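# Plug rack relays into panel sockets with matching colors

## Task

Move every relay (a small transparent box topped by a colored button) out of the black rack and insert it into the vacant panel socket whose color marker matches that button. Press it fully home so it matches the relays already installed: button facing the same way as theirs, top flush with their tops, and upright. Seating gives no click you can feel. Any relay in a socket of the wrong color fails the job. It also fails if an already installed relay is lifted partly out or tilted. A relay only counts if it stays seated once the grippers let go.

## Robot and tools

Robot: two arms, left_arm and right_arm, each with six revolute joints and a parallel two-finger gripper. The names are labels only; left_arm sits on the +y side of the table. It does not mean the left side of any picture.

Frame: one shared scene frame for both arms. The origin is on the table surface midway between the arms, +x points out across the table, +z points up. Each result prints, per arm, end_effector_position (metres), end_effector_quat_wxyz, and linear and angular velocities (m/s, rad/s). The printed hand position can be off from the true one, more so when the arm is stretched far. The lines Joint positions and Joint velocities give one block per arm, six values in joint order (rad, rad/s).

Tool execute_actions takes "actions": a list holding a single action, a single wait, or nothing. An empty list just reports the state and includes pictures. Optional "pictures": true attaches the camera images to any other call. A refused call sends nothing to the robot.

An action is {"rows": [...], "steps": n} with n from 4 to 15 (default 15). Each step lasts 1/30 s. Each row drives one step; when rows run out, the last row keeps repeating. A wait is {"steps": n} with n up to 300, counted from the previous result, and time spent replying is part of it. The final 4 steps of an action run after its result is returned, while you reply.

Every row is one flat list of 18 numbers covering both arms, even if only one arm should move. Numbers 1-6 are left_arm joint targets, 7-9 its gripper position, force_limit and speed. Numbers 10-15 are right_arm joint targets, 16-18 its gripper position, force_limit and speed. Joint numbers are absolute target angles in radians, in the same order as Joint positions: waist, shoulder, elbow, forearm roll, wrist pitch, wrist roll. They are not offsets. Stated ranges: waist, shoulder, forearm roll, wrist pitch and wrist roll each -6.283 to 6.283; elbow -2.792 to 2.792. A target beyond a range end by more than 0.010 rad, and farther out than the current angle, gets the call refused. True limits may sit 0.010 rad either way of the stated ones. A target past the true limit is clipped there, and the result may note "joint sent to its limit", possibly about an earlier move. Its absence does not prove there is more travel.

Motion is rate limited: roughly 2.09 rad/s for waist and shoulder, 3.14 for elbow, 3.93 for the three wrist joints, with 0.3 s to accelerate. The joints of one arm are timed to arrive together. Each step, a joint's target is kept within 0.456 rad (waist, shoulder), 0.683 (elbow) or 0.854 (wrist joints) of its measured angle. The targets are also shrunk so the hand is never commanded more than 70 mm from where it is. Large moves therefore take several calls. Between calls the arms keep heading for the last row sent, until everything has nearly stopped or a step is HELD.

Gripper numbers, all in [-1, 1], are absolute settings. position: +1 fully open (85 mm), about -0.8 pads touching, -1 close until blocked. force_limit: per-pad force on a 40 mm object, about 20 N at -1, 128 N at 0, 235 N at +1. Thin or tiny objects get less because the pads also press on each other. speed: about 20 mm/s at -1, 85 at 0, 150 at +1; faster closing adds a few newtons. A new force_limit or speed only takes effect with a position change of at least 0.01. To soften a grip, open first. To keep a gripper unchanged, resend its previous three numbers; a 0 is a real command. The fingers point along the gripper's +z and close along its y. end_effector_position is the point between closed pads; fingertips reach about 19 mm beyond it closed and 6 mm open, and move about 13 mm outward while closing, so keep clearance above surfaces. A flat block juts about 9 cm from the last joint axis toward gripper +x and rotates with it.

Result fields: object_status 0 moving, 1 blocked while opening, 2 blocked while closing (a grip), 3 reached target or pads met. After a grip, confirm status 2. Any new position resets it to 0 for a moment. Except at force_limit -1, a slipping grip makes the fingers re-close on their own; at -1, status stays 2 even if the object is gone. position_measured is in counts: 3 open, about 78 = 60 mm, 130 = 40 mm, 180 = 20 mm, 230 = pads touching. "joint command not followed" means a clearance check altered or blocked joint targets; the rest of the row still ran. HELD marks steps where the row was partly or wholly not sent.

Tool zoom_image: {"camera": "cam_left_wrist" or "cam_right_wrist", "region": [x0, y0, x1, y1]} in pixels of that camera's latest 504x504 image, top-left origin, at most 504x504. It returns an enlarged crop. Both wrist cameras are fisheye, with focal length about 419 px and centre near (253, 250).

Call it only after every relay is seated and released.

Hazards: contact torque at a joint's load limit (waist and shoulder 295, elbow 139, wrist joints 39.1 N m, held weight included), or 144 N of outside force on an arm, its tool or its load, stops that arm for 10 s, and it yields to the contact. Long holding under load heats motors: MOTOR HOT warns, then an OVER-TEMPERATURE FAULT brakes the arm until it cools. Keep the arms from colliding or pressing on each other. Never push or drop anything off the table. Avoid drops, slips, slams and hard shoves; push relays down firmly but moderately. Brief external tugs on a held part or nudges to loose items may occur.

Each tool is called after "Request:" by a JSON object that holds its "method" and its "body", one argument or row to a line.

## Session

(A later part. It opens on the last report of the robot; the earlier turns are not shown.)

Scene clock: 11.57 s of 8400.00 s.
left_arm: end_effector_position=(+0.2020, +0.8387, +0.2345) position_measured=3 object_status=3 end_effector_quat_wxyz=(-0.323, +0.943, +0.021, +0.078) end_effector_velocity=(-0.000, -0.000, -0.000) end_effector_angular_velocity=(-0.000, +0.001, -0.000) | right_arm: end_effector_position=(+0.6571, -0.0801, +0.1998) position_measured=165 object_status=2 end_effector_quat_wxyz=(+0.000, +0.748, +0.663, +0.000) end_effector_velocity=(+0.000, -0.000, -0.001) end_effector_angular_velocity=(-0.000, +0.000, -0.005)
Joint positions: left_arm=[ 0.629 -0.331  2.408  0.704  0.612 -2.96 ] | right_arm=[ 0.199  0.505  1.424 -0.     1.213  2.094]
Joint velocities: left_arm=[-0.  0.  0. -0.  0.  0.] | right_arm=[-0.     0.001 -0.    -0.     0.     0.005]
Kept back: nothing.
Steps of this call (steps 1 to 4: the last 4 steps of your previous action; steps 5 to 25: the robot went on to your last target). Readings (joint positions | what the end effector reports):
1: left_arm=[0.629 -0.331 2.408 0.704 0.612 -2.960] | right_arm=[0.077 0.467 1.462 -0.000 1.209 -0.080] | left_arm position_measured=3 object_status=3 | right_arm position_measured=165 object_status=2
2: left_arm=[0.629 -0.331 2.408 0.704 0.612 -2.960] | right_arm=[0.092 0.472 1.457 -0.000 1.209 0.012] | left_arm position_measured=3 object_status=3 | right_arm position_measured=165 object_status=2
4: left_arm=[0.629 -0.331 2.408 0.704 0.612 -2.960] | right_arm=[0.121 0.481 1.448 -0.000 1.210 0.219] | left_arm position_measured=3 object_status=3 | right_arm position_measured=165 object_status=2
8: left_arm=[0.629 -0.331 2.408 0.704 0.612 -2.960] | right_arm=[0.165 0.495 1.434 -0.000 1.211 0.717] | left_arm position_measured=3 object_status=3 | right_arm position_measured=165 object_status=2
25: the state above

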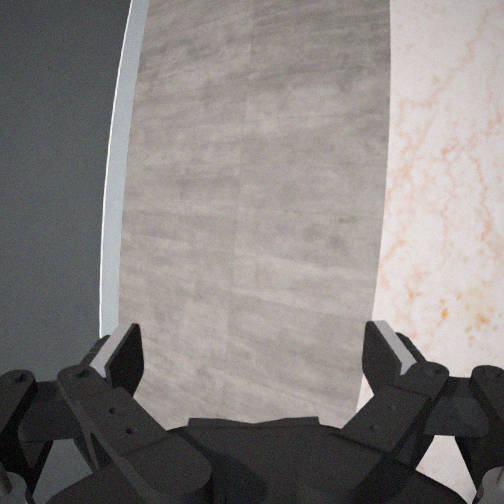

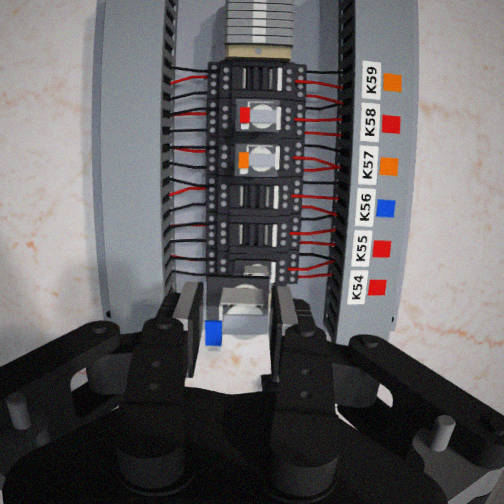

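Request:
{"method": "execute_actions", "body": {
  "actions": [
    {"rows":[[0.629,-0.331,2.408,0.704,0.612,-2.96,1,0,0,0.2187,0.576,1.4256,0,1.14,2.1136,-1,-0.3,-0.3]],"steps":15}
  ],
  "pictures": true
}}

Request:
{"method": "zoom_image", "body": {
  "camera": "cam_right_wrist",
  "region": [160,130,360,360]
}}

Scene clock: 12.60 s of 8400.00 s.
left_arm: end_effector_position=(+0.2020, +0.8387, +0.2345) position_measured=3 object_status=3 end_effector_quat_wxyz=(-0.323, +0.943, +0.021, +0.078) end_effector_velocity=(-0.000, +0.000, +0.000) end_effector_angular_velocity=(+0.000, -0.001, +0.001) | right_arm: end_effector_position=(+0.6702, -0.0565, +0.1396) position_measured=165 object_status=2 end_effector_quat_wxyz=(-0.000, +0.748, +0.663, -0.000) end_effector_velocity=(+0.000, +0.001, +0.002) end_effector_angular_velocity=(+0.002, -0.003, +0.000)
Joint positions: left_arm=[ 0.629 -0.331  2.408  0.704  0.612 -2.96 ] | right_arm=[0.219 0.576 1.425 0.    1.14  2.114]
Joint velocities: left_arm=[ 0.001  0.    -0.    -0.    -0.001 -0.   ] | right_arm=[ 0.001 -0.003  0.     0.    -0.001  0.   ]
Steps of this call (steps 1 to 20: the robot went on to your last target; steps 21 to 31: the first 11 steps of this action). Readings (joint positions | what the end effector reports):
21: left_arm=[0.629 -0.331 2.408 0.704 0.612 -2.960] | right_arm=[0.199 0.505 1.424 -0.000 1.213 2.094] | left_arm position_measured=3 object_status=3 | right_arm position_measured=165 object_status=2
22: left_arm=[0.629 -0.331 2.408 0.704 0.612 -2.960] | right_arm=[0.200 0.509 1.424 0.000 1.210 2.095] | left_arm position_measured=3 object_status=3 | right_arm position_measured=165 object_status=2
24: left_arm=[0.629 -0.331 2.408 0.704 0.612 -2.960] | right_arm=[0.208 0.538 1.424 0.000 1.179 2.103] | left_arm position_measured=3 object_status=3 | right_arm position_measured=165 object_status=2
28: left_arm=[0.629 -0.331 2.408 0.704 0.612 -2.960] | right_arm=[0.219 0.577 1.426 0.000 1.140 2.114] | left_arm position_measured=3 object_status=3 | right_arm position_measured=165 object_status=2
31: the state above

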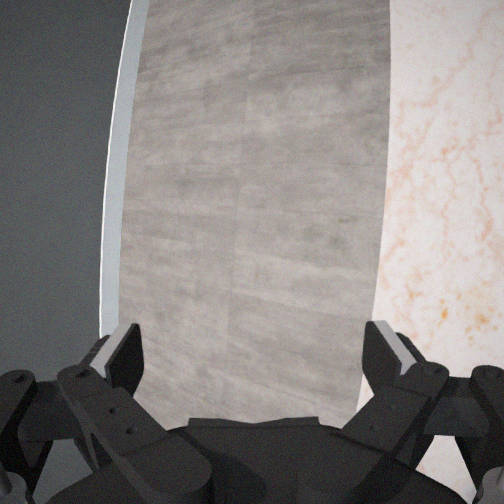

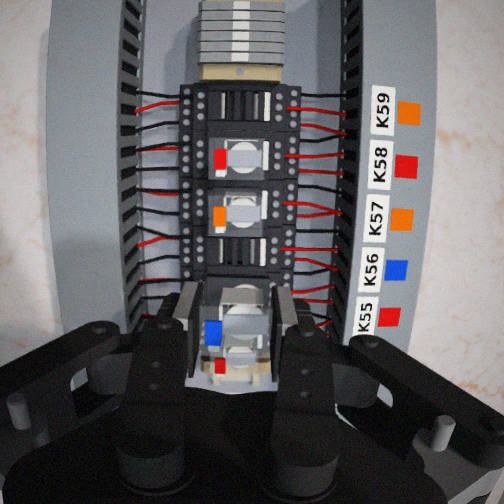

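Region (160, 130, 360, 360) of cam_right_wrist's 504x504 image, scaled by 2.191, with more detail than that image has; it fills the left 438 columns of this view, and the rest is white.

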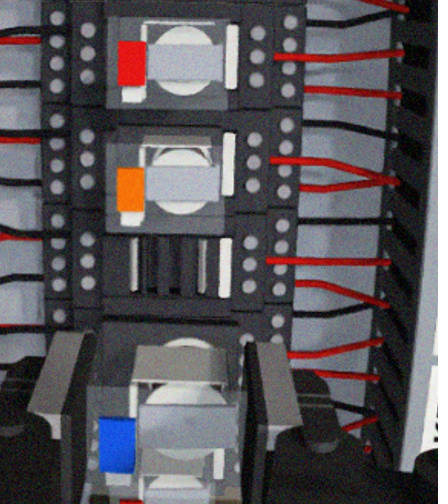

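Request:
{"method": "execute_actions", "body": {
  "actions": [
    {"rows":[[0.629,-0.331,2.408,0.704,0.612,-2.96,1,0,0,0.2193,0.6038,1.4587,0,1.0791,2.1142,-1,-0.3,-0.3]],"steps":14}
  ],
  "pictures": true
}}

Request:
{"method": "zoom_image", "body": {
  "camera": "cam_right_wrist",
  "region": [140,150,340,380]
}}

Scene clock: 13.30 s of 8400.00 s.
left_arm: end_effector_position=(+0.2020, +0.8387, +0.2345) position_measured=3 object_status=3 end_effector_quat_wxyz=(-0.323, +0.943, +0.021, +0.078) end_effector_velocity=(-0.000, +0.000, +0.000) end_effector_angular_velocity=(+0.000, -0.000, +0.001) | right_arm: end_effector_position=(+0.6692, -0.0564, +0.0997) position_measured=165 object_status=2 end_effector_quat_wxyz=(+0.000, +0.748, +0.663, -0.000) end_effector_velocity=(-0.000, +0.000, +0.000) end_effector_angular_velocity=(+0.001, -0.000, -0.000)
Joint positions: left_arm=[ 0.629 -0.331  2.408  0.704  0.612 -2.96 ] | right_arm=[ 0.219  0.604  1.458 -0.     1.079  2.114]
Joint velocities: left_arm=[ 0. -0. -0. -0.  0. -0.] | right_arm=[-0.    -0.001  0.001  0.001 -0.    -0.   ]
Steps of this call (steps 1 to 4: the last 4 steps of your previous action; steps 5 to 11: the robot went on to your last target; steps 12 to 21: the first 10 steps of this action). Readings (joint positions | what the end effector reports):
12: left_arm=[0.629 -0.331 2.408 0.704 0.612 -2.960] | right_arm=[0.219 0.576 1.426 0.000 1.140 2.114] | left_arm position_measured=3 object_status=3 | right_arm position_measured=165 object_status=2
13: left_arm=[0.629 -0.331 2.408 0.704 0.612 -2.960] | right_arm=[0.219 0.578 1.429 0.000 1.133 2.114] | left_arm position_measured=3 object_status=3 | right_arm position_measured=165 object_status=2
15: left_arm=[0.629 -0.331 2.408 0.704 0.612 -2.960] | right_arm=[0.219 0.598 1.453 -0.000 1.091 2.114] | left_arm position_measured=3 object_status=3 | right_arm position_measured=165 object_status=2
19: left_arm=[0.629 -0.331 2.408 0.704 0.612 -2.960] | right_arm=[0.219 0.604 1.458 -0.000 1.079 2.114] | left_arm position_measured=3 object_status=3 | right_arm position_measured=165 object_status=2
21: the state above

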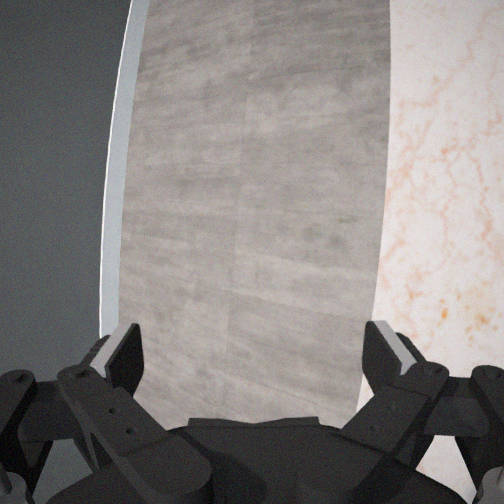

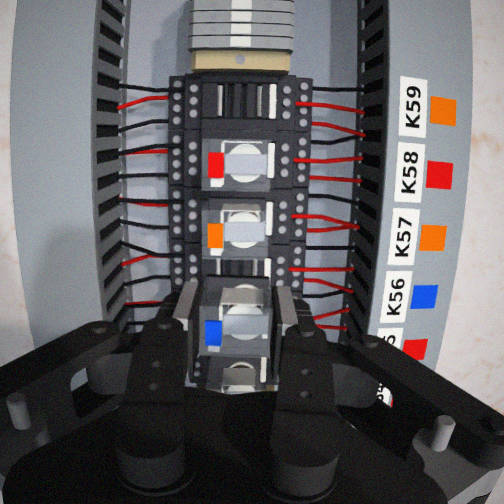

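Region (140, 150, 340, 380) of cam_right_wrist's 504x504 image, scaled by 2.191, with more detail than that image has; it fills the left 438 columns of this view, and the rest is white.

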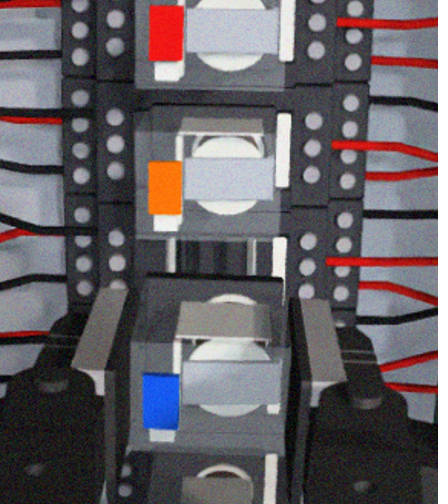

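Request:
{"method": "execute_actions", "body": {
  "actions": [
    {"rows":[[0.629,-0.331,2.408,0.704,0.612,-2.96,1,0,0,0.2206,0.6151,1.4671,0,1.0594,2.1155,-1,-0.3,-0.3]],"steps":12}
  ],
  "pictures": true
}}

Request:
{"method": "zoom_image", "body": {
  "camera": "cam_right_wrist",
  "region": [140,150,340,380]
}}

Scene clock: 13.97 s of 8400.00 s.
left_arm: end_effector_position=(+0.2020, +0.8387, +0.2345) position_measured=3 object_status=3 end_effector_quat_wxyz=(-0.323, +0.943, +0.021, +0.078) end_effector_velocity=(+0.000, -0.000, -0.000) end_effector_angular_velocity=(-0.000, +0.001, -0.001) | right_arm: end_effector_position=(+0.6690, -0.0553, +0.0861) position_measured=165 object_status=2 end_effector_quat_wxyz=(-0.000, +0.748, +0.663, -0.000) end_effector_velocity=(+0.000, -0.001, -0.000) end_effector_angular_velocity=(+0.000, +0.000, -0.001)
Joint positions: left_arm=[ 0.629 -0.331  2.408  0.704  0.612 -2.96 ] | right_arm=[0.221 0.615 1.467 0.    1.059 2.115]
Joint velocities: left_arm=[-0.001  0.     0.     0.     0.     0.   ] | right_arm=[-0.001  0.    -0.     0.001  0.    -0.   ]
Steps of this call (steps 1 to 4: the last 4 steps of your previous action; steps 5 to 12: the robot went on to your last target; steps 13 to 20: the first 8 steps of this action). Readings (joint positions | what the end effector reports):
13: left_arm=[0.629 -0.331 2.408 0.704 0.612 -2.960] | right_arm=[0.219 0.604 1.459 0.000 1.079 2.114] | left_arm position_measured=3 object_status=3 | right_arm position_measured=165 object_status=2
14: left_arm=[0.629 -0.331 2.408 0.704 0.612 -2.960] | right_arm=[0.220 0.607 1.461 0.000 1.072 2.115] | left_arm position_measured=3 object_status=3 | right_arm position_measured=165 object_status=2
16: left_arm=[0.629 -0.331 2.408 0.704 0.612 -2.960] | right_arm=[0.221 0.615 1.468 0.000 1.060 2.115] | left_arm position_measured=3 object_status=3 | right_arm position_measured=165 object_status=2
20: the state above

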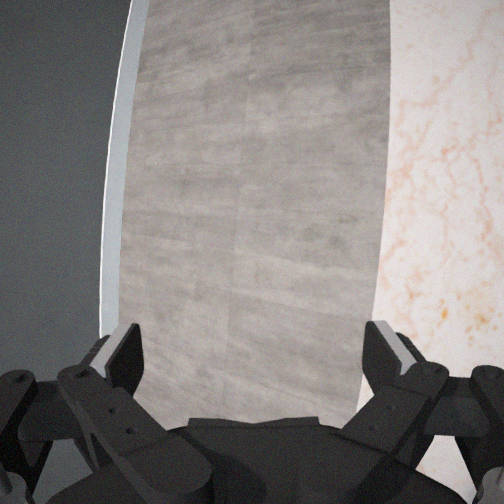

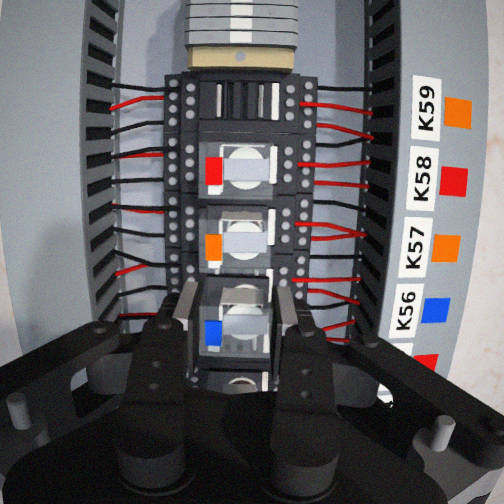

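Region (140, 150, 340, 380) of cam_right_wrist's 504x504 image, scaled by 2.191, with more detail than that image has; it fills the left 438 columns of this view, and the rest is white.

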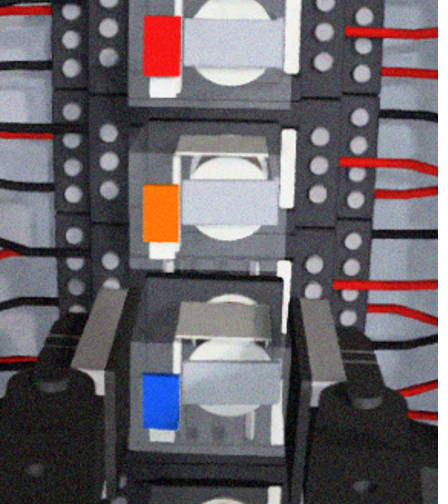

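Request:
{"method": "execute_actions", "body": {
  "actions": [
    {"rows":[[0.629,-0.331,2.408,0.704,0.612,-2.96,1,0,0,0.2206,0.6182,1.4699,0,1.0535,2.1155,-1,-0.3,-0.3],[0.629,-0.331,2.408,0.704,0.612,-2.96,1,0,0,0.2206,0.6182,1.4699,0,1.0535,2.1155,-1,-0.3,-0.3],[0.629,-0.331,2.408,0.704,0.612,-2.96,1,0,0,0.2206,0.6182,1.4699,0,1.0535,2.1155,-1,-0.3,-0.3],[0.629,-0.331,2.408,0.704,0.612,-2.96,1,0,0,0.2206,0.6182,1.4699,0,1.0535,2.1155,-1,-0.3,-0.3],[0.629,-0.331,2.408,0.704,0.612,-2.96,1,0,0,0.2206,0.6213,1.4727,0,1.0476,2.1155,-1,-0.3,-0.3]],"steps":12}
  ],
  "pictures": true
}}

Request:
{"method": "zoom_image", "body": {
  "camera": "cam_right_wrist",
  "region": [140,150,340,380]
}}

Scene clock: 14.70 s of 8400.00 s.
left_arm: end_effector_position=(+0.2020, +0.8387, +0.2345) position_measured=3 object_status=3 end_effector_quat_wxyz=(-0.323, +0.943, +0.021, +0.078) end_effector_velocity=(-0.000, -0.000, -0.000) end_effector_angular_velocity=(-0.000, +0.001, -0.000) | right_arm: end_effector_position=(+0.6688, -0.0554, +0.0781) position_measured=165 object_status=2 end_effector_quat_wxyz=(+0.000, +0.748, +0.663, -0.000) end_effector_velocity=(+0.002, +0.000, +0.001) end_effector_angular_velocity=(+0.003, -0.006, -0.001)
Joint positions: left_arm=[ 0.629 -0.331  2.408  0.704  0.612 -2.96 ] | right_arm=[ 0.221  0.621  1.473 -0.     1.048  2.115]
Joint velocities: left_arm=[ 0.    -0.     0.001 -0.     0.     0.   ] | right_arm=[-0.    -0.001 -0.     0.001 -0.005 -0.   ]
Steps of this call (steps 1 to 4: the last 4 steps of your previous action; steps 5 to 14: the robot went on to your last target; steps 15 to 22: the first 8 steps of this action). Readings (joint positions | what the end effector reports):
15: left_arm=[0.629 -0.331 2.408 0.704 0.612 -2.960] | right_arm=[0.221 0.615 1.467 0.000 1.059 2.115] | left_arm position_measured=3 object_status=3 | right_arm position_measured=165 object_status=2
16: left_arm=[0.629 -0.331 2.408 0.704 0.612 -2.960] | right_arm=[0.221 0.616 1.468 0.000 1.056 2.115] | left_arm position_measured=3 object_status=3 | right_arm position_measured=165 object_status=2
18: left_arm=[0.629 -0.331 2.408 0.704 0.612 -2.960] | right_arm=[0.221 0.618 1.470 -0.000 1.054 2.116] | left_arm position_measured=3 object_status=3 | right_arm position_measured=165 object_status=2
22: the state above

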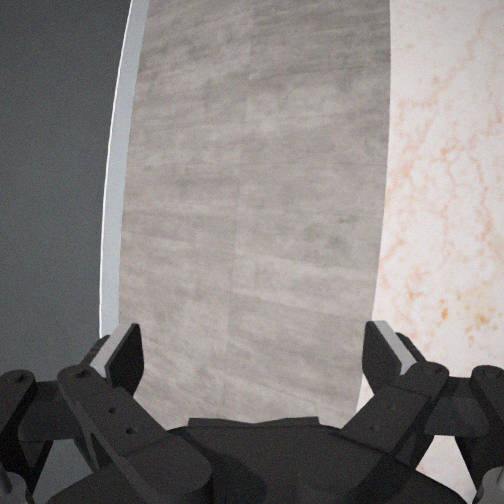

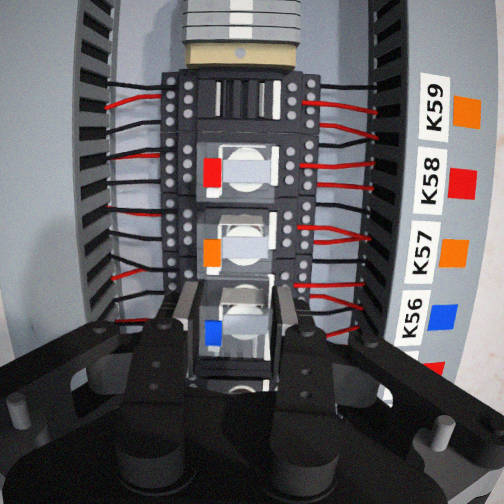

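Region (140, 150, 340, 380) of cam_right_wrist's 504x504 image, scaled by 2.191, with more detail than that image has; it fills the left 438 columns of this view, and the rest is white.

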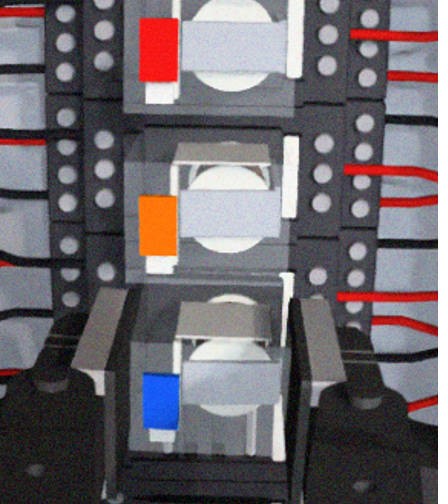

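Request:
{"method": "execute_actions", "body": {
  "actions": [
    {"rows":[[0.629,-0.331,2.408,0.704,0.612,-2.96,1,0,0,0.2206,0.6228,1.4741,0,1.0447,2.1155,-1,-0.3,-0.3],[0.629,-0.331,2.408,0.704,0.612,-2.96,1,0,0,0.2206,0.6228,1.4741,0,1.0447,2.1155,-1,-0.3,-0.3],[0.629,-0.331,2.408,0.704,0.612,-2.96,1,0,0,0.2206,0.6228,1.4741,0,1.0447,2.1155,-1,-0.3,-0.3],[0.629,-0.331,2.408,0.704,0.612,-2.96,1,0,0,0.2206,0.6244,1.4755,0,1.0417,2.1155,-1,-0.3,-0.3]],"steps":12}
  ],
  "pictures": true
}}

Request:
{"method": "zoom_image", "body": {
  "camera": "cam_right_wrist",
  "region": [140,150,340,380]
}}

Scene clock: 15.27 s of 8400.00 s.
left_arm: end_effector_position=(+0.2020, +0.8387, +0.2345) position_measured=3 object_status=3 end_effector_quat_wxyz=(-0.323, +0.943, +0.021, +0.078) end_effector_velocity=(+0.000, -0.000, -0.000) end_effector_angular_velocity=(+0.000, -0.000, -0.002) | right_arm: end_effector_position=(+0.6689, -0.0553, +0.0750) position_measured=165 object_status=2 end_effector_quat_wxyz=(+0.000, +0.748, +0.663, +0.000) end_effector_velocity=(-0.001, -0.000, -0.003) end_effector_angular_velocity=(-0.000, +0.001, +0.000)
Joint positions: left_arm=[ 0.629 -0.331  2.408  0.704  0.612 -2.96 ] | right_arm=[0.221 0.624 1.475 0.    1.042 2.116]
Joint velocities: left_arm=[ 0.     0.     0.     0.    -0.001  0.001] | right_arm=[ 0.     0.001  0.003  0.    -0.004  0.   ]
Steps of this call (steps 1 to 4: the last 4 steps of your previous action; steps 5 to 9: the robot went on to your last target; steps 10 to 17: the first 8 steps of this action). Readings (joint positions | what the end effector reports):
10: left_arm=[0.629 -0.331 2.408 0.704 0.612 -2.960] | right_arm=[0.221 0.621 1.473 -0.000 1.047 2.116] | left_arm position_measured=3 object_status=3 | right_arm position_measured=165 object_status=2
11: left_arm=[0.629 -0.331 2.408 0.704 0.612 -2.960] | right_arm=[0.221 0.622 1.473 0.000 1.046 2.116] | left_arm position_measured=3 object_status=3 | right_arm position_measured=165 object_status=2
13: left_arm=[0.629 -0.331 2.408 0.704 0.612 -2.960] | right_arm=[0.221 0.623 1.474 0.000 1.045 2.116] | left_arm position_measured=3 object_status=3 | right_arm position_measured=165 object_status=2
17: the state above

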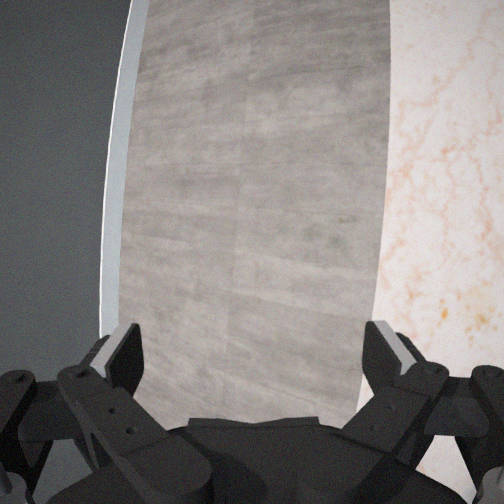

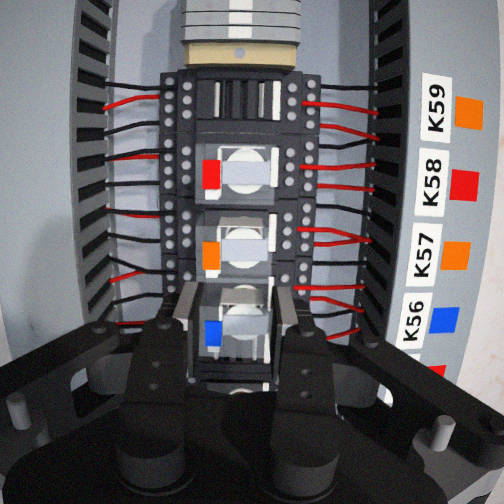

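Region (140, 150, 340, 380) of cam_right_wrist's 504x504 image, scaled by 2.191, with more detail than that image has; it fills the left 438 columns of this view, and the rest is white.

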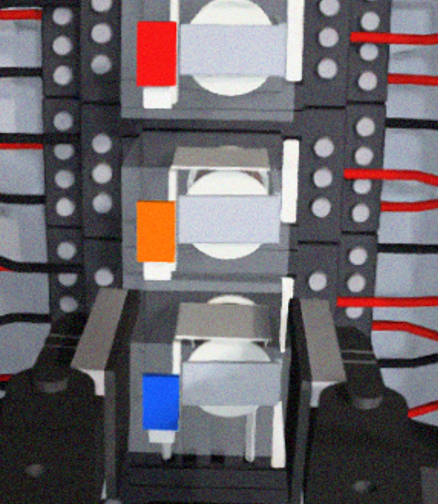

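Request:
{"method": "execute_actions", "body": {
  "actions": [
    {"rows":[[0.629,-0.331,2.408,0.704,0.612,-2.96,1,0,0,0.2206,0.6252,1.4762,0,1.0402,2.1155,-1,-0.3,-0.3],[0.629,-0.331,2.408,0.704,0.612,-2.96,1,0,0,0.2206,0.6252,1.4762,0,1.0402,2.1155,-1,-0.3,-0.3],[0.629,-0.331,2.408,0.704,0.612,-2.96,1,0,0,0.2206,0.6252,1.4762,0,1.0402,2.1155,-1,-0.3,-0.3],[0.629,-0.331,2.408,0.704,0.612,-2.96,1,0,0,0.2206,0.626,1.4769,0,1.0387,2.1155,-1,-0.3,-0.3],[0.629,-0.331,2.408,0.704,0.612,-2.96,1,0,0,0.2206,0.626,1.4769,0,1.0387,2.1155,-1,-0.3,-0.3],[0.629,-0.331,2.408,0.704,0.612,-2.96,1,0,0,0.2206,0.626,1.4769,0,1.0387,2.1155,-1,-0.3,-0.3],[0.629,-0.331,2.408,0.704,0.612,-2.96,1,0,0,0.2206,0.6268,1.4776,0,1.0372,2.1155,-1,-0.3,-0.3]],"steps":14}
  ],
  "pictures": true
}}

Request:
{"method": "zoom_image", "body": {
  "camera": "cam_right_wrist",
  "region": [140,150,340,380]
}}

Scene clock: 15.97 s of 8400.00 s.
left_arm: end_effector_position=(+0.2020, +0.8387, +0.2345) position_measured=3 object_status=3 end_effector_quat_wxyz=(-0.323, +0.943, +0.021, +0.078) end_effector_velocity=(-0.000, +0.001, +0.000) end_effector_angular_velocity=(+0.000, -0.001, +0.001) | right_arm: end_effector_position=(+0.6688, -0.0555, +0.0708) position_measured=166 object_status=2 end_effector_quat_wxyz=(-0.000, +0.748, +0.663, -0.000) end_effector_velocity=(+0.000, -0.001, -0.001) end_effector_angular_velocity=(-0.000, +0.001, -0.001)
Joint positions: left_arm=[ 0.629 -0.331  2.408  0.704  0.612 -2.96 ] | right_arm=[ 0.221  0.627  1.478 -0.     1.037  2.116]
Joint velocities: left_arm=[ 0.002  0.    -0.     0.    -0.001 -0.   ] | right_arm=[-0.001  0.001  0.     0.    -0.     0.   ]
Steps of this call (steps 1 to 4: the last 4 steps of your previous action; steps 5 to 11: the robot went on to your last target; steps 12 to 21: the first 10 steps of this action). Readings (joint positions | what the end effector reports):
12: left_arm=[0.629 -0.331 2.408 0.704 0.612 -2.960] | right_arm=[0.221 0.624 1.475 0.000 1.042 2.116] | left_arm position_measured=3 object_status=3 | right_arm position_measured=165 object_status=2
13: left_arm=[0.629 -0.331 2.408 0.704 0.612 -2.960] | right_arm=[0.221 0.625 1.476 0.000 1.041 2.116] | left_arm position_measured=3 object_status=3 | right_arm position_measured=165 object_status=2
15: left_arm=[0.629 -0.331 2.408 0.704 0.612 -2.960] | right_arm=[0.221 0.626 1.477 -0.000 1.039 2.116] | left_arm position_measured=3 object_status=3 | right_arm position_measured=166 object_status=2
19: left_arm=[0.629 -0.331 2.408 0.704 0.612 -2.960] | right_arm=[0.221 0.627 1.477 -0.000 1.038 2.116] | left_arm position_measured=3 object_status=3 | right_arm position_measured=166 object_status=2
21: the state above

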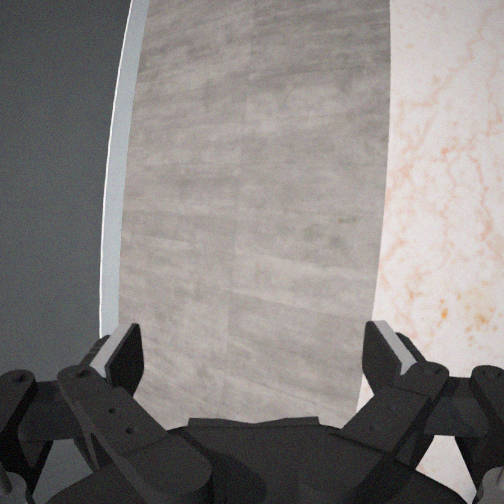

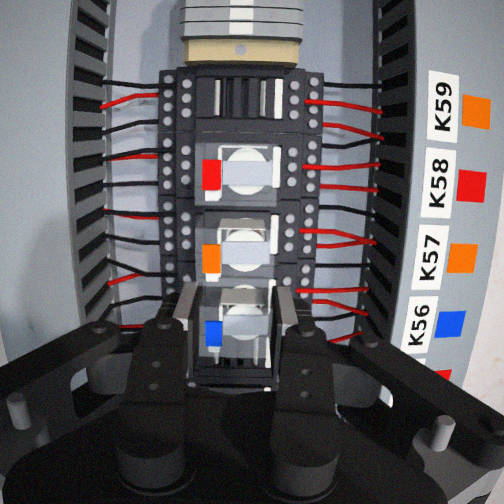

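Region (140, 150, 340, 380) of cam_right_wrist's 504x504 image, scaled by 2.191, with more detail than that image has; it fills the left 438 columns of this view, and the rest is white.

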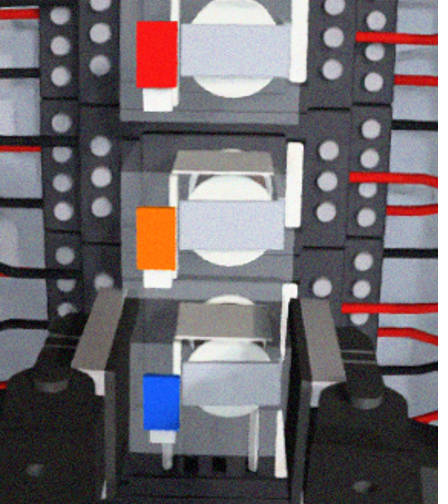

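Request:
{"method": "execute_actions", "body": {
  "actions": [
    {"rows":[[0.629,-0.331,2.408,0.704,0.612,-2.96,1,0,0,0.2206,0.6272,1.478,0,1.0364,2.1155,-1,-0.3,-0.3],[0.629,-0.331,2.408,0.704,0.612,-2.96,1,0,0,0.2206,0.6272,1.478,0,1.0364,2.1155,-1,-0.3,-0.3],[0.629,-0.331,2.408,0.704,0.612,-2.96,1,0,0,0.2206,0.6272,1.478,0,1.0364,2.1155,-1,-0.3,-0.3],[0.629,-0.331,2.408,0.704,0.612,-2.96,1,0,0,0.2206,0.6277,1.4784,0,1.0355,2.1155,-1,-0.3,-0.3]],"steps":10}
  ],
  "pictures": true
}}

Request:
{"method": "zoom_image", "body": {
  "camera": "cam_right_wrist",
  "region": [140,150,340,380]
}}

Scene clock: 16.47 s of 8400.00 s.
left_arm: end_effector_position=(+0.2020, +0.8387, +0.2345) position_measured=3 object_status=3 end_effector_quat_wxyz=(-0.323, +0.943, +0.021, +0.078) end_effector_velocity=(+0.000, -0.000, +0.000) end_effector_angular_velocity=(+0.000, -0.000, -0.000) | right_arm: end_effector_position=(+0.6688, -0.0554, +0.0704) position_measured=166 object_status=2 end_effector_quat_wxyz=(+0.000, +0.748, +0.663, +0.000) end_effector_velocity=(-0.000, +0.001, -0.001) end_effector_angular_velocity=(+0.000, -0.001, +0.001)
Joint positions: left_arm=[ 0.629 -0.331  2.408  0.704  0.612 -2.96 ] | right_arm=[0.221 0.627 1.478 0.    1.036 2.116]
Joint velocities: left_arm=[-0.001 -0.    -0.001  0.     0.001 -0.   ] | right_arm=[ 0.001  0.     0.002  0.    -0.003 -0.   ]
Steps of this call (steps 1 to 4: the last 4 steps of your previous action; steps 5 to 9: the robot went on to your last target; steps 10 to 15: the first 6 steps of this action). Readings (joint positions | what the end effector reports):
10: left_arm=[0.629 -0.331 2.408 0.704 0.612 -2.960] | right_arm=[0.221 0.627 1.478 -0.000 1.037 2.116] | left_arm position_measured=3 object_status=3 | right_arm position_measured=166 object_status=2
11: left_arm=[0.629 -0.331 2.408 0.704 0.612 -2.960] | right_arm=[0.221 0.627 1.478 0.000 1.037 2.116] | left_arm position_measured=3 object_status=3 | right_arm position_measured=166 object_status=2
13: left_arm=[0.629 -0.331 2.408 0.704 0.612 -2.960] | right_arm=[0.221 0.627 1.478 0.000 1.036 2.116] | left_arm position_measured=3 object_status=3 | right_arm position_measured=166 object_status=2
15: the state above

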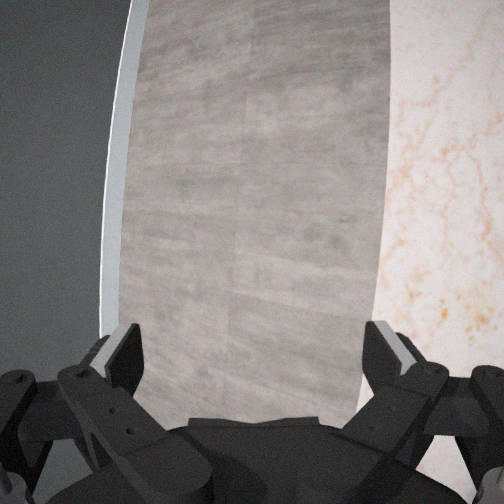

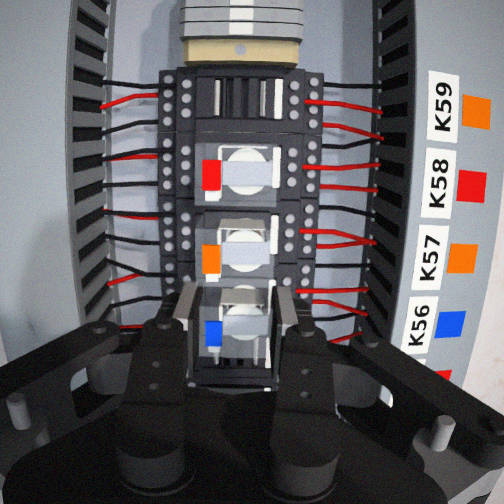

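Region (140, 150, 340, 380) of cam_right_wrist's 504x504 image, scaled by 2.191, with more detail than that image has; it fills the left 438 columns of this view, and the rest is white.

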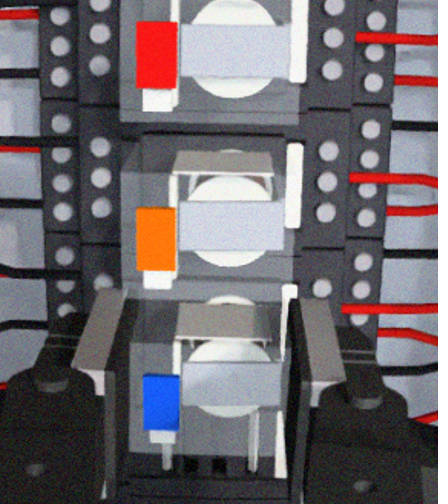

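Request:
{"method": "execute_actions", "body": {
  "actions": [
    {"rows":[[0.629,-0.331,2.408,0.704,0.612,-2.96,1,0,0,0.2206,0.6265,1.4774,0,1.0377,2.1155,-0.1,-0.3,0],[0.629,-0.331,2.408,0.704,0.612,-2.96,1,0,0,0.2206,0.6265,1.4774,0,1.0377,2.1155,-0.1,-0.3,0],[0.629,-0.331,2.408,0.704,0.612,-2.96,1,0,0,0.2206,0.6265,1.4774,0,1.0377,2.1155,-0.1,-0.3,0],[0.629,-0.331,2.408,0.704,0.612,-2.96,1,0,0,0.2206,0.6265,1.4774,0,1.0377,2.1155,-0.1,-0.3,0],[0.629,-0.331,2.408,0.704,0.612,-2.96,1,0,0,0.2206,0.6265,1.4774,0,1.0377,2.1155,-0.1,-0.3,0],[0.629,-0.331,2.408,0.704,0.612,-2.96,1,0,0,0.2206,0.6265,1.4774,0,1.0377,2.1155,-0.1,-0.3,0],[0.629,-0.331,2.408,0.704,0.612,-2.96,1,0,0,0.2206,0.6265,1.4774,0,1.0377,2.1155,-0.1,-0.3,0],[0.629,-0.331,2.408,0.704,0.612,-2.96,1,0,0,0.2206,0.576,1.4256,0,1.14,2.1155,-0.1,-0.3,0]],"steps":15}
  ]
}}

Request:
{"method": "execute_actions", "body": {
  "actions": [
    {"steps":12}
  ],
  "pictures": true
}}

Request:
{"method": "zoom_image", "body": {
  "camera": "cam_right_wrist",
  "region": [150,130,330,330]
}}

Scene clock: 17.20 s of 8400.00 s.
left_arm: end_effector_position=(+0.2020, +0.8387, +0.2345) position_measured=3 object_status=3 end_effector_quat_wxyz=(-0.323, +0.943, +0.021, +0.078) end_effector_velocity=(+0.001, -0.000, +0.000) end_effector_angular_velocity=(-0.000, -0.001, -0.001) | right_arm: end_effector_position=(+0.6697, -0.0550, +0.1103) position_measured=142 object_status=0 end_effector_quat_wxyz=(-0.000, +0.748, +0.663, -0.001) end_effector_velocity=(+0.027, +0.013, +0.685) end_effector_angular_velocity=(+0.034, -0.076, +0.001)
Joint positions: left_arm=[ 0.629 -0.331  2.408  0.704  0.612 -2.96 ] | right_arm=[ 0.221  0.598  1.447 -0.     1.098  2.116]
Joint velocities: left_arm=[-0.001 -0.     0.    -0.    -0.    -0.001] | right_arm=[ 0.001 -0.501 -0.524  0.     0.942 -0.   ]
Steps of this call (steps 1 to 4: the last 4 steps of your previous action; steps 5 to 11: the robot went on to your last target; steps 12 to 22: the first 11 steps of this action). Readings (joint positions | what the end effector reports):
12: left_arm=[0.629 -0.331 2.408 0.704 0.612 -2.960] | right_arm=[0.221 0.628 1.478 0.000 1.036 2.116] | left_arm position_measured=3 object_status=3 | right_arm position_measured=166 object_status=0
13: left_arm=[0.629 -0.331 2.408 0.704 0.612 -2.960] | right_arm=[0.221 0.627 1.478 0.000 1.036 2.116] | left_arm position_measured=3 object_status=3 | right_arm position_measured=166 object_status=0
15: left_arm=[0.629 -0.331 2.408 0.704 0.612 -2.960] | right_arm=[0.221 0.627 1.478 0.000 1.037 2.116] | left_arm position_measured=3 object_status=3 | right_arm position_measured=156 object_status=0
19: left_arm=[0.629 -0.331 2.408 0.704 0.612 -2.960] | right_arm=[0.221 0.627 1.477 0.000 1.038 2.116] | left_arm position_measured=3 object_status=3 | right_arm position_measured=143 object_status=0
22: the state above

Scene clock: 17.60 s of 8400.00 s.
left_arm: end_effector_position=(+0.2020, +0.8387, +0.2345) position_measured=3 object_status=3 end_effector_quat_wxyz=(-0.323, +0.943, +0.021, +0.078) end_effector_velocity=(+0.000, +0.000, +0.000) end_effector_angular_velocity=(+0.001, +0.000, -0.001) | right_arm: end_effector_position=(+0.6694, -0.0551, +0.1399) position_measured=141 object_status=3 end_effector_quat_wxyz=(+0.000, +0.748, +0.663, +0.000) end_effector_velocity=(+0.000, -0.000, -0.001) end_effector_angular_velocity=(-0.001, +0.001, +0.000)
Joint positions: left_arm=[ 0.629 -0.331  2.408  0.704  0.612 -2.96 ] | right_arm=[0.221 0.576 1.426 0.    1.14  2.116]
Joint velocities: left_arm=[ 0.001  0.    -0.001 -0.    -0.     0.001] | right_arm=[-0.     0.001 -0.    -0.001  0.     0.   ]
Kept back: nothing.
Steps of this call (steps 1 to 4: the last 4 steps of your previous action; steps 5 to 12: the robot went on to your last target). Readings (joint positions | what the end effector reports):
1: left_arm=[0.629 -0.331 2.408 0.704 0.612 -2.960] | right_arm=[0.221 0.583 1.432 0.000 1.124 2.116] | left_arm position_measured=3 object_status=3 | right_arm position_measured=141 object_status=0
2: left_arm=[0.629 -0.331 2.408 0.704 0.612 -2.960] | right_arm=[0.221 0.576 1.426 0.000 1.137 2.116] | left_arm position_measured=3 object_status=3 | right_arm position_measured=141 object_status=0
4: left_arm=[0.629 -0.331 2.408 0.704 0.612 -2.960] | right_arm=[0.221 0.576 1.426 0.000 1.140 2.116] | left_arm position_measured=3 object_status=3 | right_arm position_measured=141 object_status=0
8: left_arm=[0.629 -0.331 2.408 0.704 0.612 -2.960] | right_arm=[0.221 0.576 1.426 0.000 1.140 2.116] | left_arm position_measured=3 object_status=3 | right_arm position_measured=141 object_status=3
12: the state above

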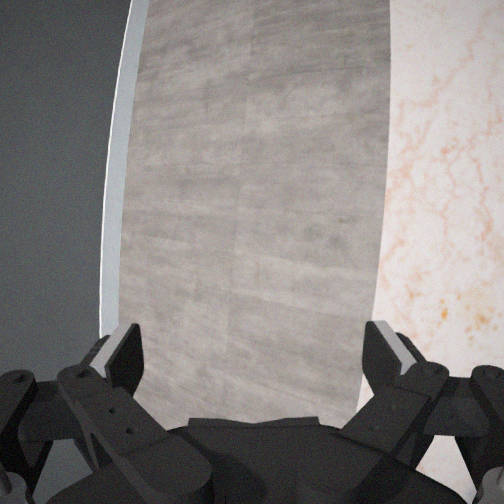

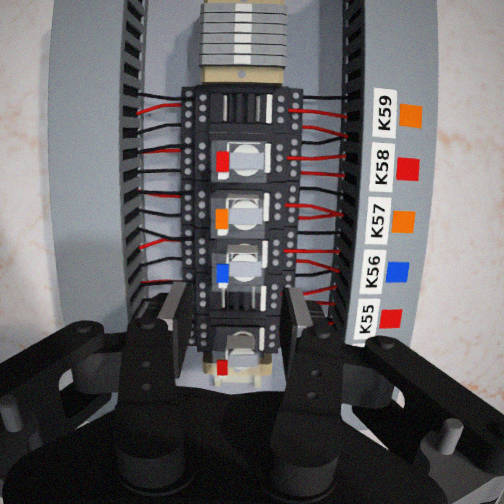

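Region (150, 130, 330, 330) of cam_right_wrist's 504x504 image, scaled by 2.520, with more detail than that image has; it fills the left 454 columns of this view, and the rest is white.

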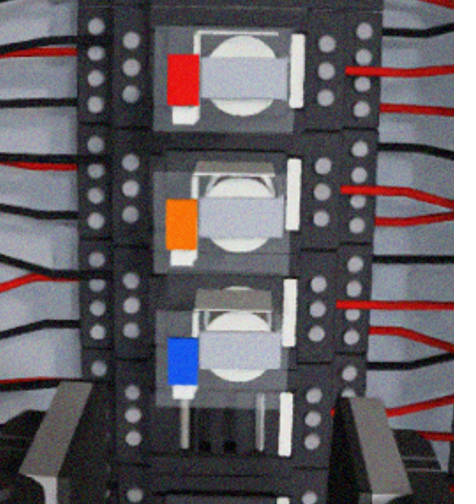

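Request:
{"method": "execute_actions", "body": {
  "actions": [
    {"rows":[[0.629,-0.331,2.408,0.704,0.612,-2.96,1,0,0,-0.0989,0.5096,1.6165,0,1.0155,1.676,-0.1,-0.3,0]],"steps":15}
  ]
}}

Request:
{"method": "execute_actions", "body": {
  "actions": [
    {"steps":10}
  ],
  "pictures": true
}}

Scene clock: 18.37 s of 8400.00 s.
left_arm: end_effector_position=(+0.2020, +0.8387, +0.2345) position_measured=3 object_status=3 end_effector_quat_wxyz=(-0.323, +0.943, +0.021, +0.078) end_effector_velocity=(-0.000, -0.000, -0.000) end_effector_angular_velocity=(+0.000, +0.001, -0.001) | right_arm: end_effector_position=(+0.6890, -0.2156, +0.1152) position_measured=141 object_status=3 end_effector_quat_wxyz=(-0.000, +0.724, +0.690, -0.000) end_effector_velocity=(+0.006, -0.553, -0.082) end_effector_angular_velocity=(+0.001, -0.002, +0.249)
Joint positions: left_arm=[ 0.629 -0.331  2.408  0.704  0.612 -2.96 ] | right_arm=[ 0.029  0.537  1.54  -0.     1.066  1.852]
Joint velocities: left_arm=[-0.    -0.     0.     0.     0.     0.002] | right_arm=[-0.67  -0.141  0.4   -0.    -0.262 -0.918]
Steps of this call (steps 1 to 12: the robot went on to your last target; steps 13 to 23: the first 11 steps of this action). Readings (joint positions | what the end effector reports):
13: left_arm=[0.629 -0.331 2.408 0.704 0.612 -2.960] | right_arm=[0.220 0.576 1.426 -0.000 1.140 2.116] | left_arm position_measured=3 object_status=3 | right_arm position_measured=141 object_status=3
14: left_arm=[0.629 -0.331 2.408 0.704 0.612 -2.960] | right_arm=[0.217 0.576 1.427 -0.000 1.139 2.111] | left_arm position_measured=3 object_status=3 | right_arm position_measured=141 object_status=3
16: left_arm=[0.629 -0.331 2.408 0.704 0.612 -2.960] | right_arm=[0.187 0.570 1.446 -0.000 1.128 2.070] | left_arm position_measured=3 object_status=3 | right_arm position_measured=141 object_status=3
20: left_arm=[0.629 -0.331 2.408 0.704 0.612 -2.960] | right_arm=[0.096 0.551 1.500 -0.000 1.092 1.945] | left_arm position_measured=3 object_status=3 | right_arm position_measured=141 object_status=3
23: the state above

Scene clock: 18.70 s of 8400.00 s.
left_arm: end_effector_position=(+0.2020, +0.8387, +0.2345) position_measured=3 object_status=3 end_effector_quat_wxyz=(-0.323, +0.943, +0.021, +0.078) end_effector_velocity=(-0.001, +0.000, -0.000) end_effector_angular_velocity=(-0.000, -0.001, +0.003) | right_arm: end_effector_position=(+0.6826, -0.3189, +0.0999) position_measured=141 object_status=3 end_effector_quat_wxyz=(+0.000, +0.707, +0.707, +0.000) end_effector_velocity=(-0.001, -0.000, +0.001) end_effector_angular_velocity=(-0.000, -0.000, +0.001)
Joint positions: left_arm=[ 0.629 -0.331  2.408  0.704  0.612 -2.96 ] | right_arm=[-0.099  0.51   1.616 -0.     1.016  1.676]
Joint velocities: left_arm=[ 0.002 -0.     0.001 -0.    -0.    -0.002] | right_arm=[-0.    -0.002  0.002 -0.    -0.    -0.001]
Kept back: nothing.
Steps of this call (steps 1 to 4: the last 4 steps of your previous action; steps 5 to 10: the robot went on to your last target). Readings (joint positions | what the end effector reports):
1: left_arm=[0.629 -0.331 2.408 0.704 0.612 -2.960] | right_arm=[0.006 0.532 1.554 -0.000 1.057 1.821] | left_arm position_measured=3 object_status=3 | right_arm position_measured=141 object_status=3
2: left_arm=[0.629 -0.331 2.408 0.704 0.612 -2.960] | right_arm=[-0.017 0.527 1.567 -0.000 1.048 1.789] | left_arm position_measured=3 object_status=3 | right_arm position_measured=141 object_status=3
4: left_arm=[0.629 -0.331 2.408 0.704 0.612 -2.960] | right_arm=[-0.062 0.518 1.594 -0.000 1.030 1.727] | left_arm position_measured=3 object_status=3 | right_arm position_measured=141 object_status=3
8: left_arm=[0.629 -0.331 2.408 0.704 0.612 -2.960] | right_arm=[-0.099 0.510 1.616 -0.000 1.016 1.676] | left_arm position_measured=3 object_status=3 | right_arm position_measured=141 object_status=3
10: the state above

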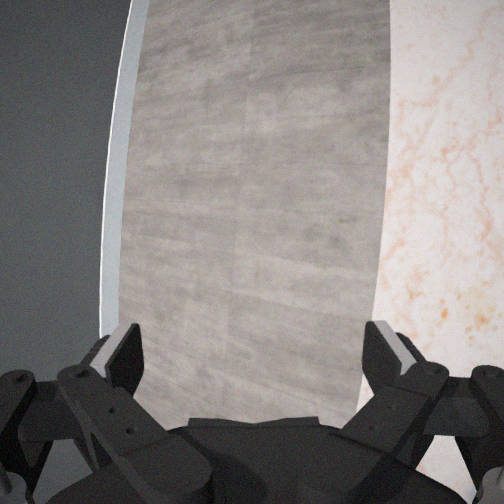

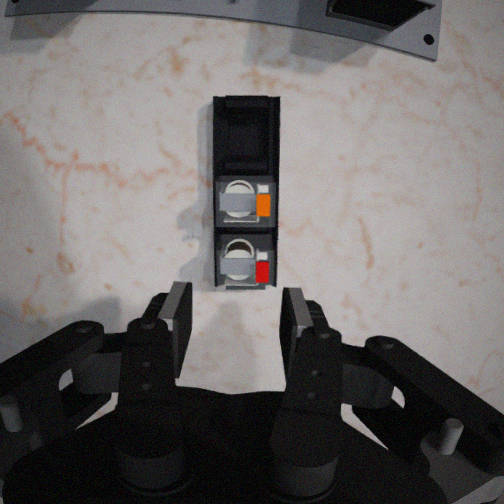

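Request:
{"method": "execute_actions", "body": {
  "actions": [
    {"rows":[[0.629,-0.331,2.408,0.704,0.612,-2.96,1,0,0,-0.093,0.512,1.613,0,1.0166,1.6819,0.05,-0.3,0],[0.629,-0.331,2.408,0.704,0.612,-2.96,1,0,0,-0.093,0.512,1.613,0,1.0166,1.6819,0.05,-0.3,0],[0.629,-0.331,2.408,0.704,0.612,-2.96,1,0,0,-0.093,0.512,1.613,0,1.0166,1.6819,0.05,-0.3,0],[0.629,-0.331,2.408,0.704,0.612,-2.96,1,0,0,-0.093,0.558,1.6433,0,0.9403,1.6819,0.05,-0.3,0]],"steps":15}
  ],
  "pictures": true
}}

Request:
{"method": "zoom_image", "body": {
  "camera": "cam_right_wrist",
  "region": [140,200,340,380]
}}

Scene clock: 19.57 s of 8400.00 s.
left_arm: end_effector_position=(+0.2020, +0.8387, +0.2345) position_measured=3 object_status=3 end_effector_quat_wxyz=(-0.323, +0.943, +0.021, +0.078) end_effector_velocity=(+0.001, -0.000, -0.000) end_effector_angular_velocity=(-0.000, +0.001, -0.002) | right_arm: end_effector_position=(+0.6842, -0.3143, +0.0494) position_measured=123 object_status=0 end_effector_quat_wxyz=(-0.000, +0.707, +0.707, -0.000) end_effector_velocity=(-0.000, -0.000, -0.001) end_effector_angular_velocity=(-0.000, +0.001, -0.000)
Joint positions: left_arm=[ 0.629 -0.331  2.408  0.704  0.612 -2.96 ] | right_arm=[-0.093  0.558  1.643 -0.     0.94   1.682]
Joint velocities: left_arm=[-0.001  0.001  0.    -0.    -0.001  0.001] | right_arm=[-0.     0.001  0.    -0.    -0.     0.   ]
Steps of this call (steps 1 to 15: the robot went on to your last target; steps 16 to 26: the first 11 steps of this action). Readings (joint positions | what the end effector reports):
16: left_arm=[0.629 -0.331 2.408 0.704 0.612 -2.960] | right_arm=[-0.099 0.510 1.617 -0.000 1.016 1.676] | left_arm position_measured=3 object_status=3 | right_arm position_measured=141 object_status=0
17: left_arm=[0.629 -0.331 2.408 0.704 0.612 -2.960] | right_arm=[-0.096 0.510 1.615 -0.000 1.016 1.678] | left_arm position_measured=3 object_status=3 | right_arm position_measured=141 object_status=0
19: left_arm=[0.629 -0.331 2.408 0.704 0.612 -2.960] | right_arm=[-0.093 0.512 1.613 0.000 1.016 1.681] | left_arm position_measured=3 object_status=3 | right_arm position_measured=132 object_status=0
23: left_arm=[0.629 -0.331 2.408 0.704 0.612 -2.960] | right_arm=[-0.093 0.554 1.642 -0.000 0.948 1.682] | left_arm position_measured=3 object_status=3 | right_arm position_measured=123 object_status=0
26: the state above

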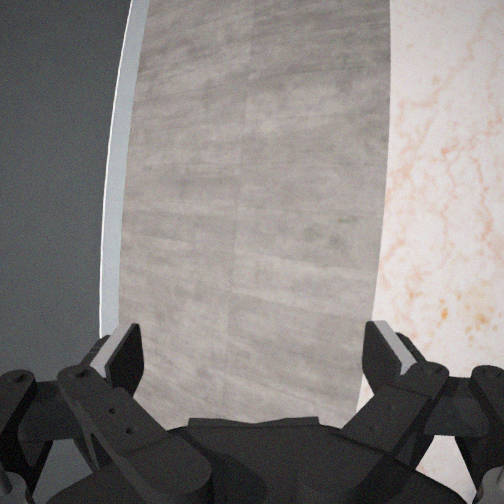

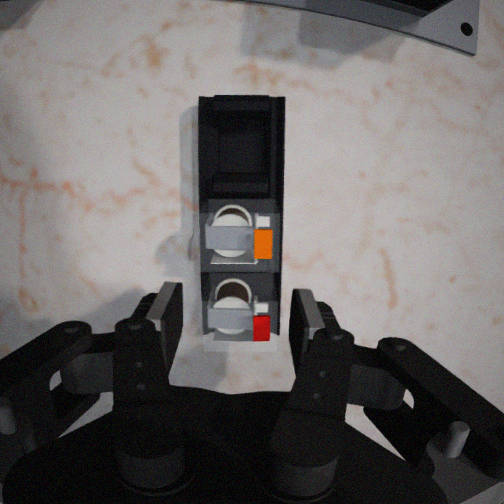

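Region (140, 200, 340, 380) of cam_right_wrist's 504x504 image, scaled by 2.520, with more detail than that image has; it fills the top 454 rows of this view, and the rest is white.

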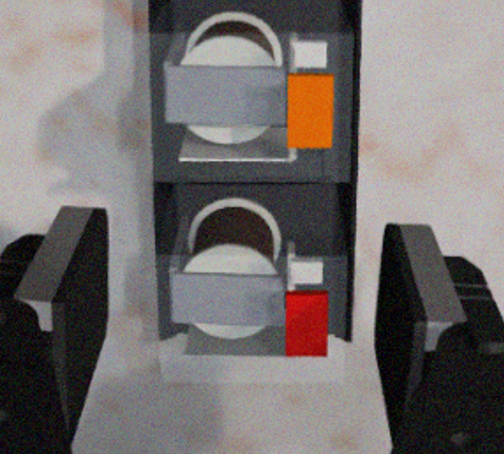

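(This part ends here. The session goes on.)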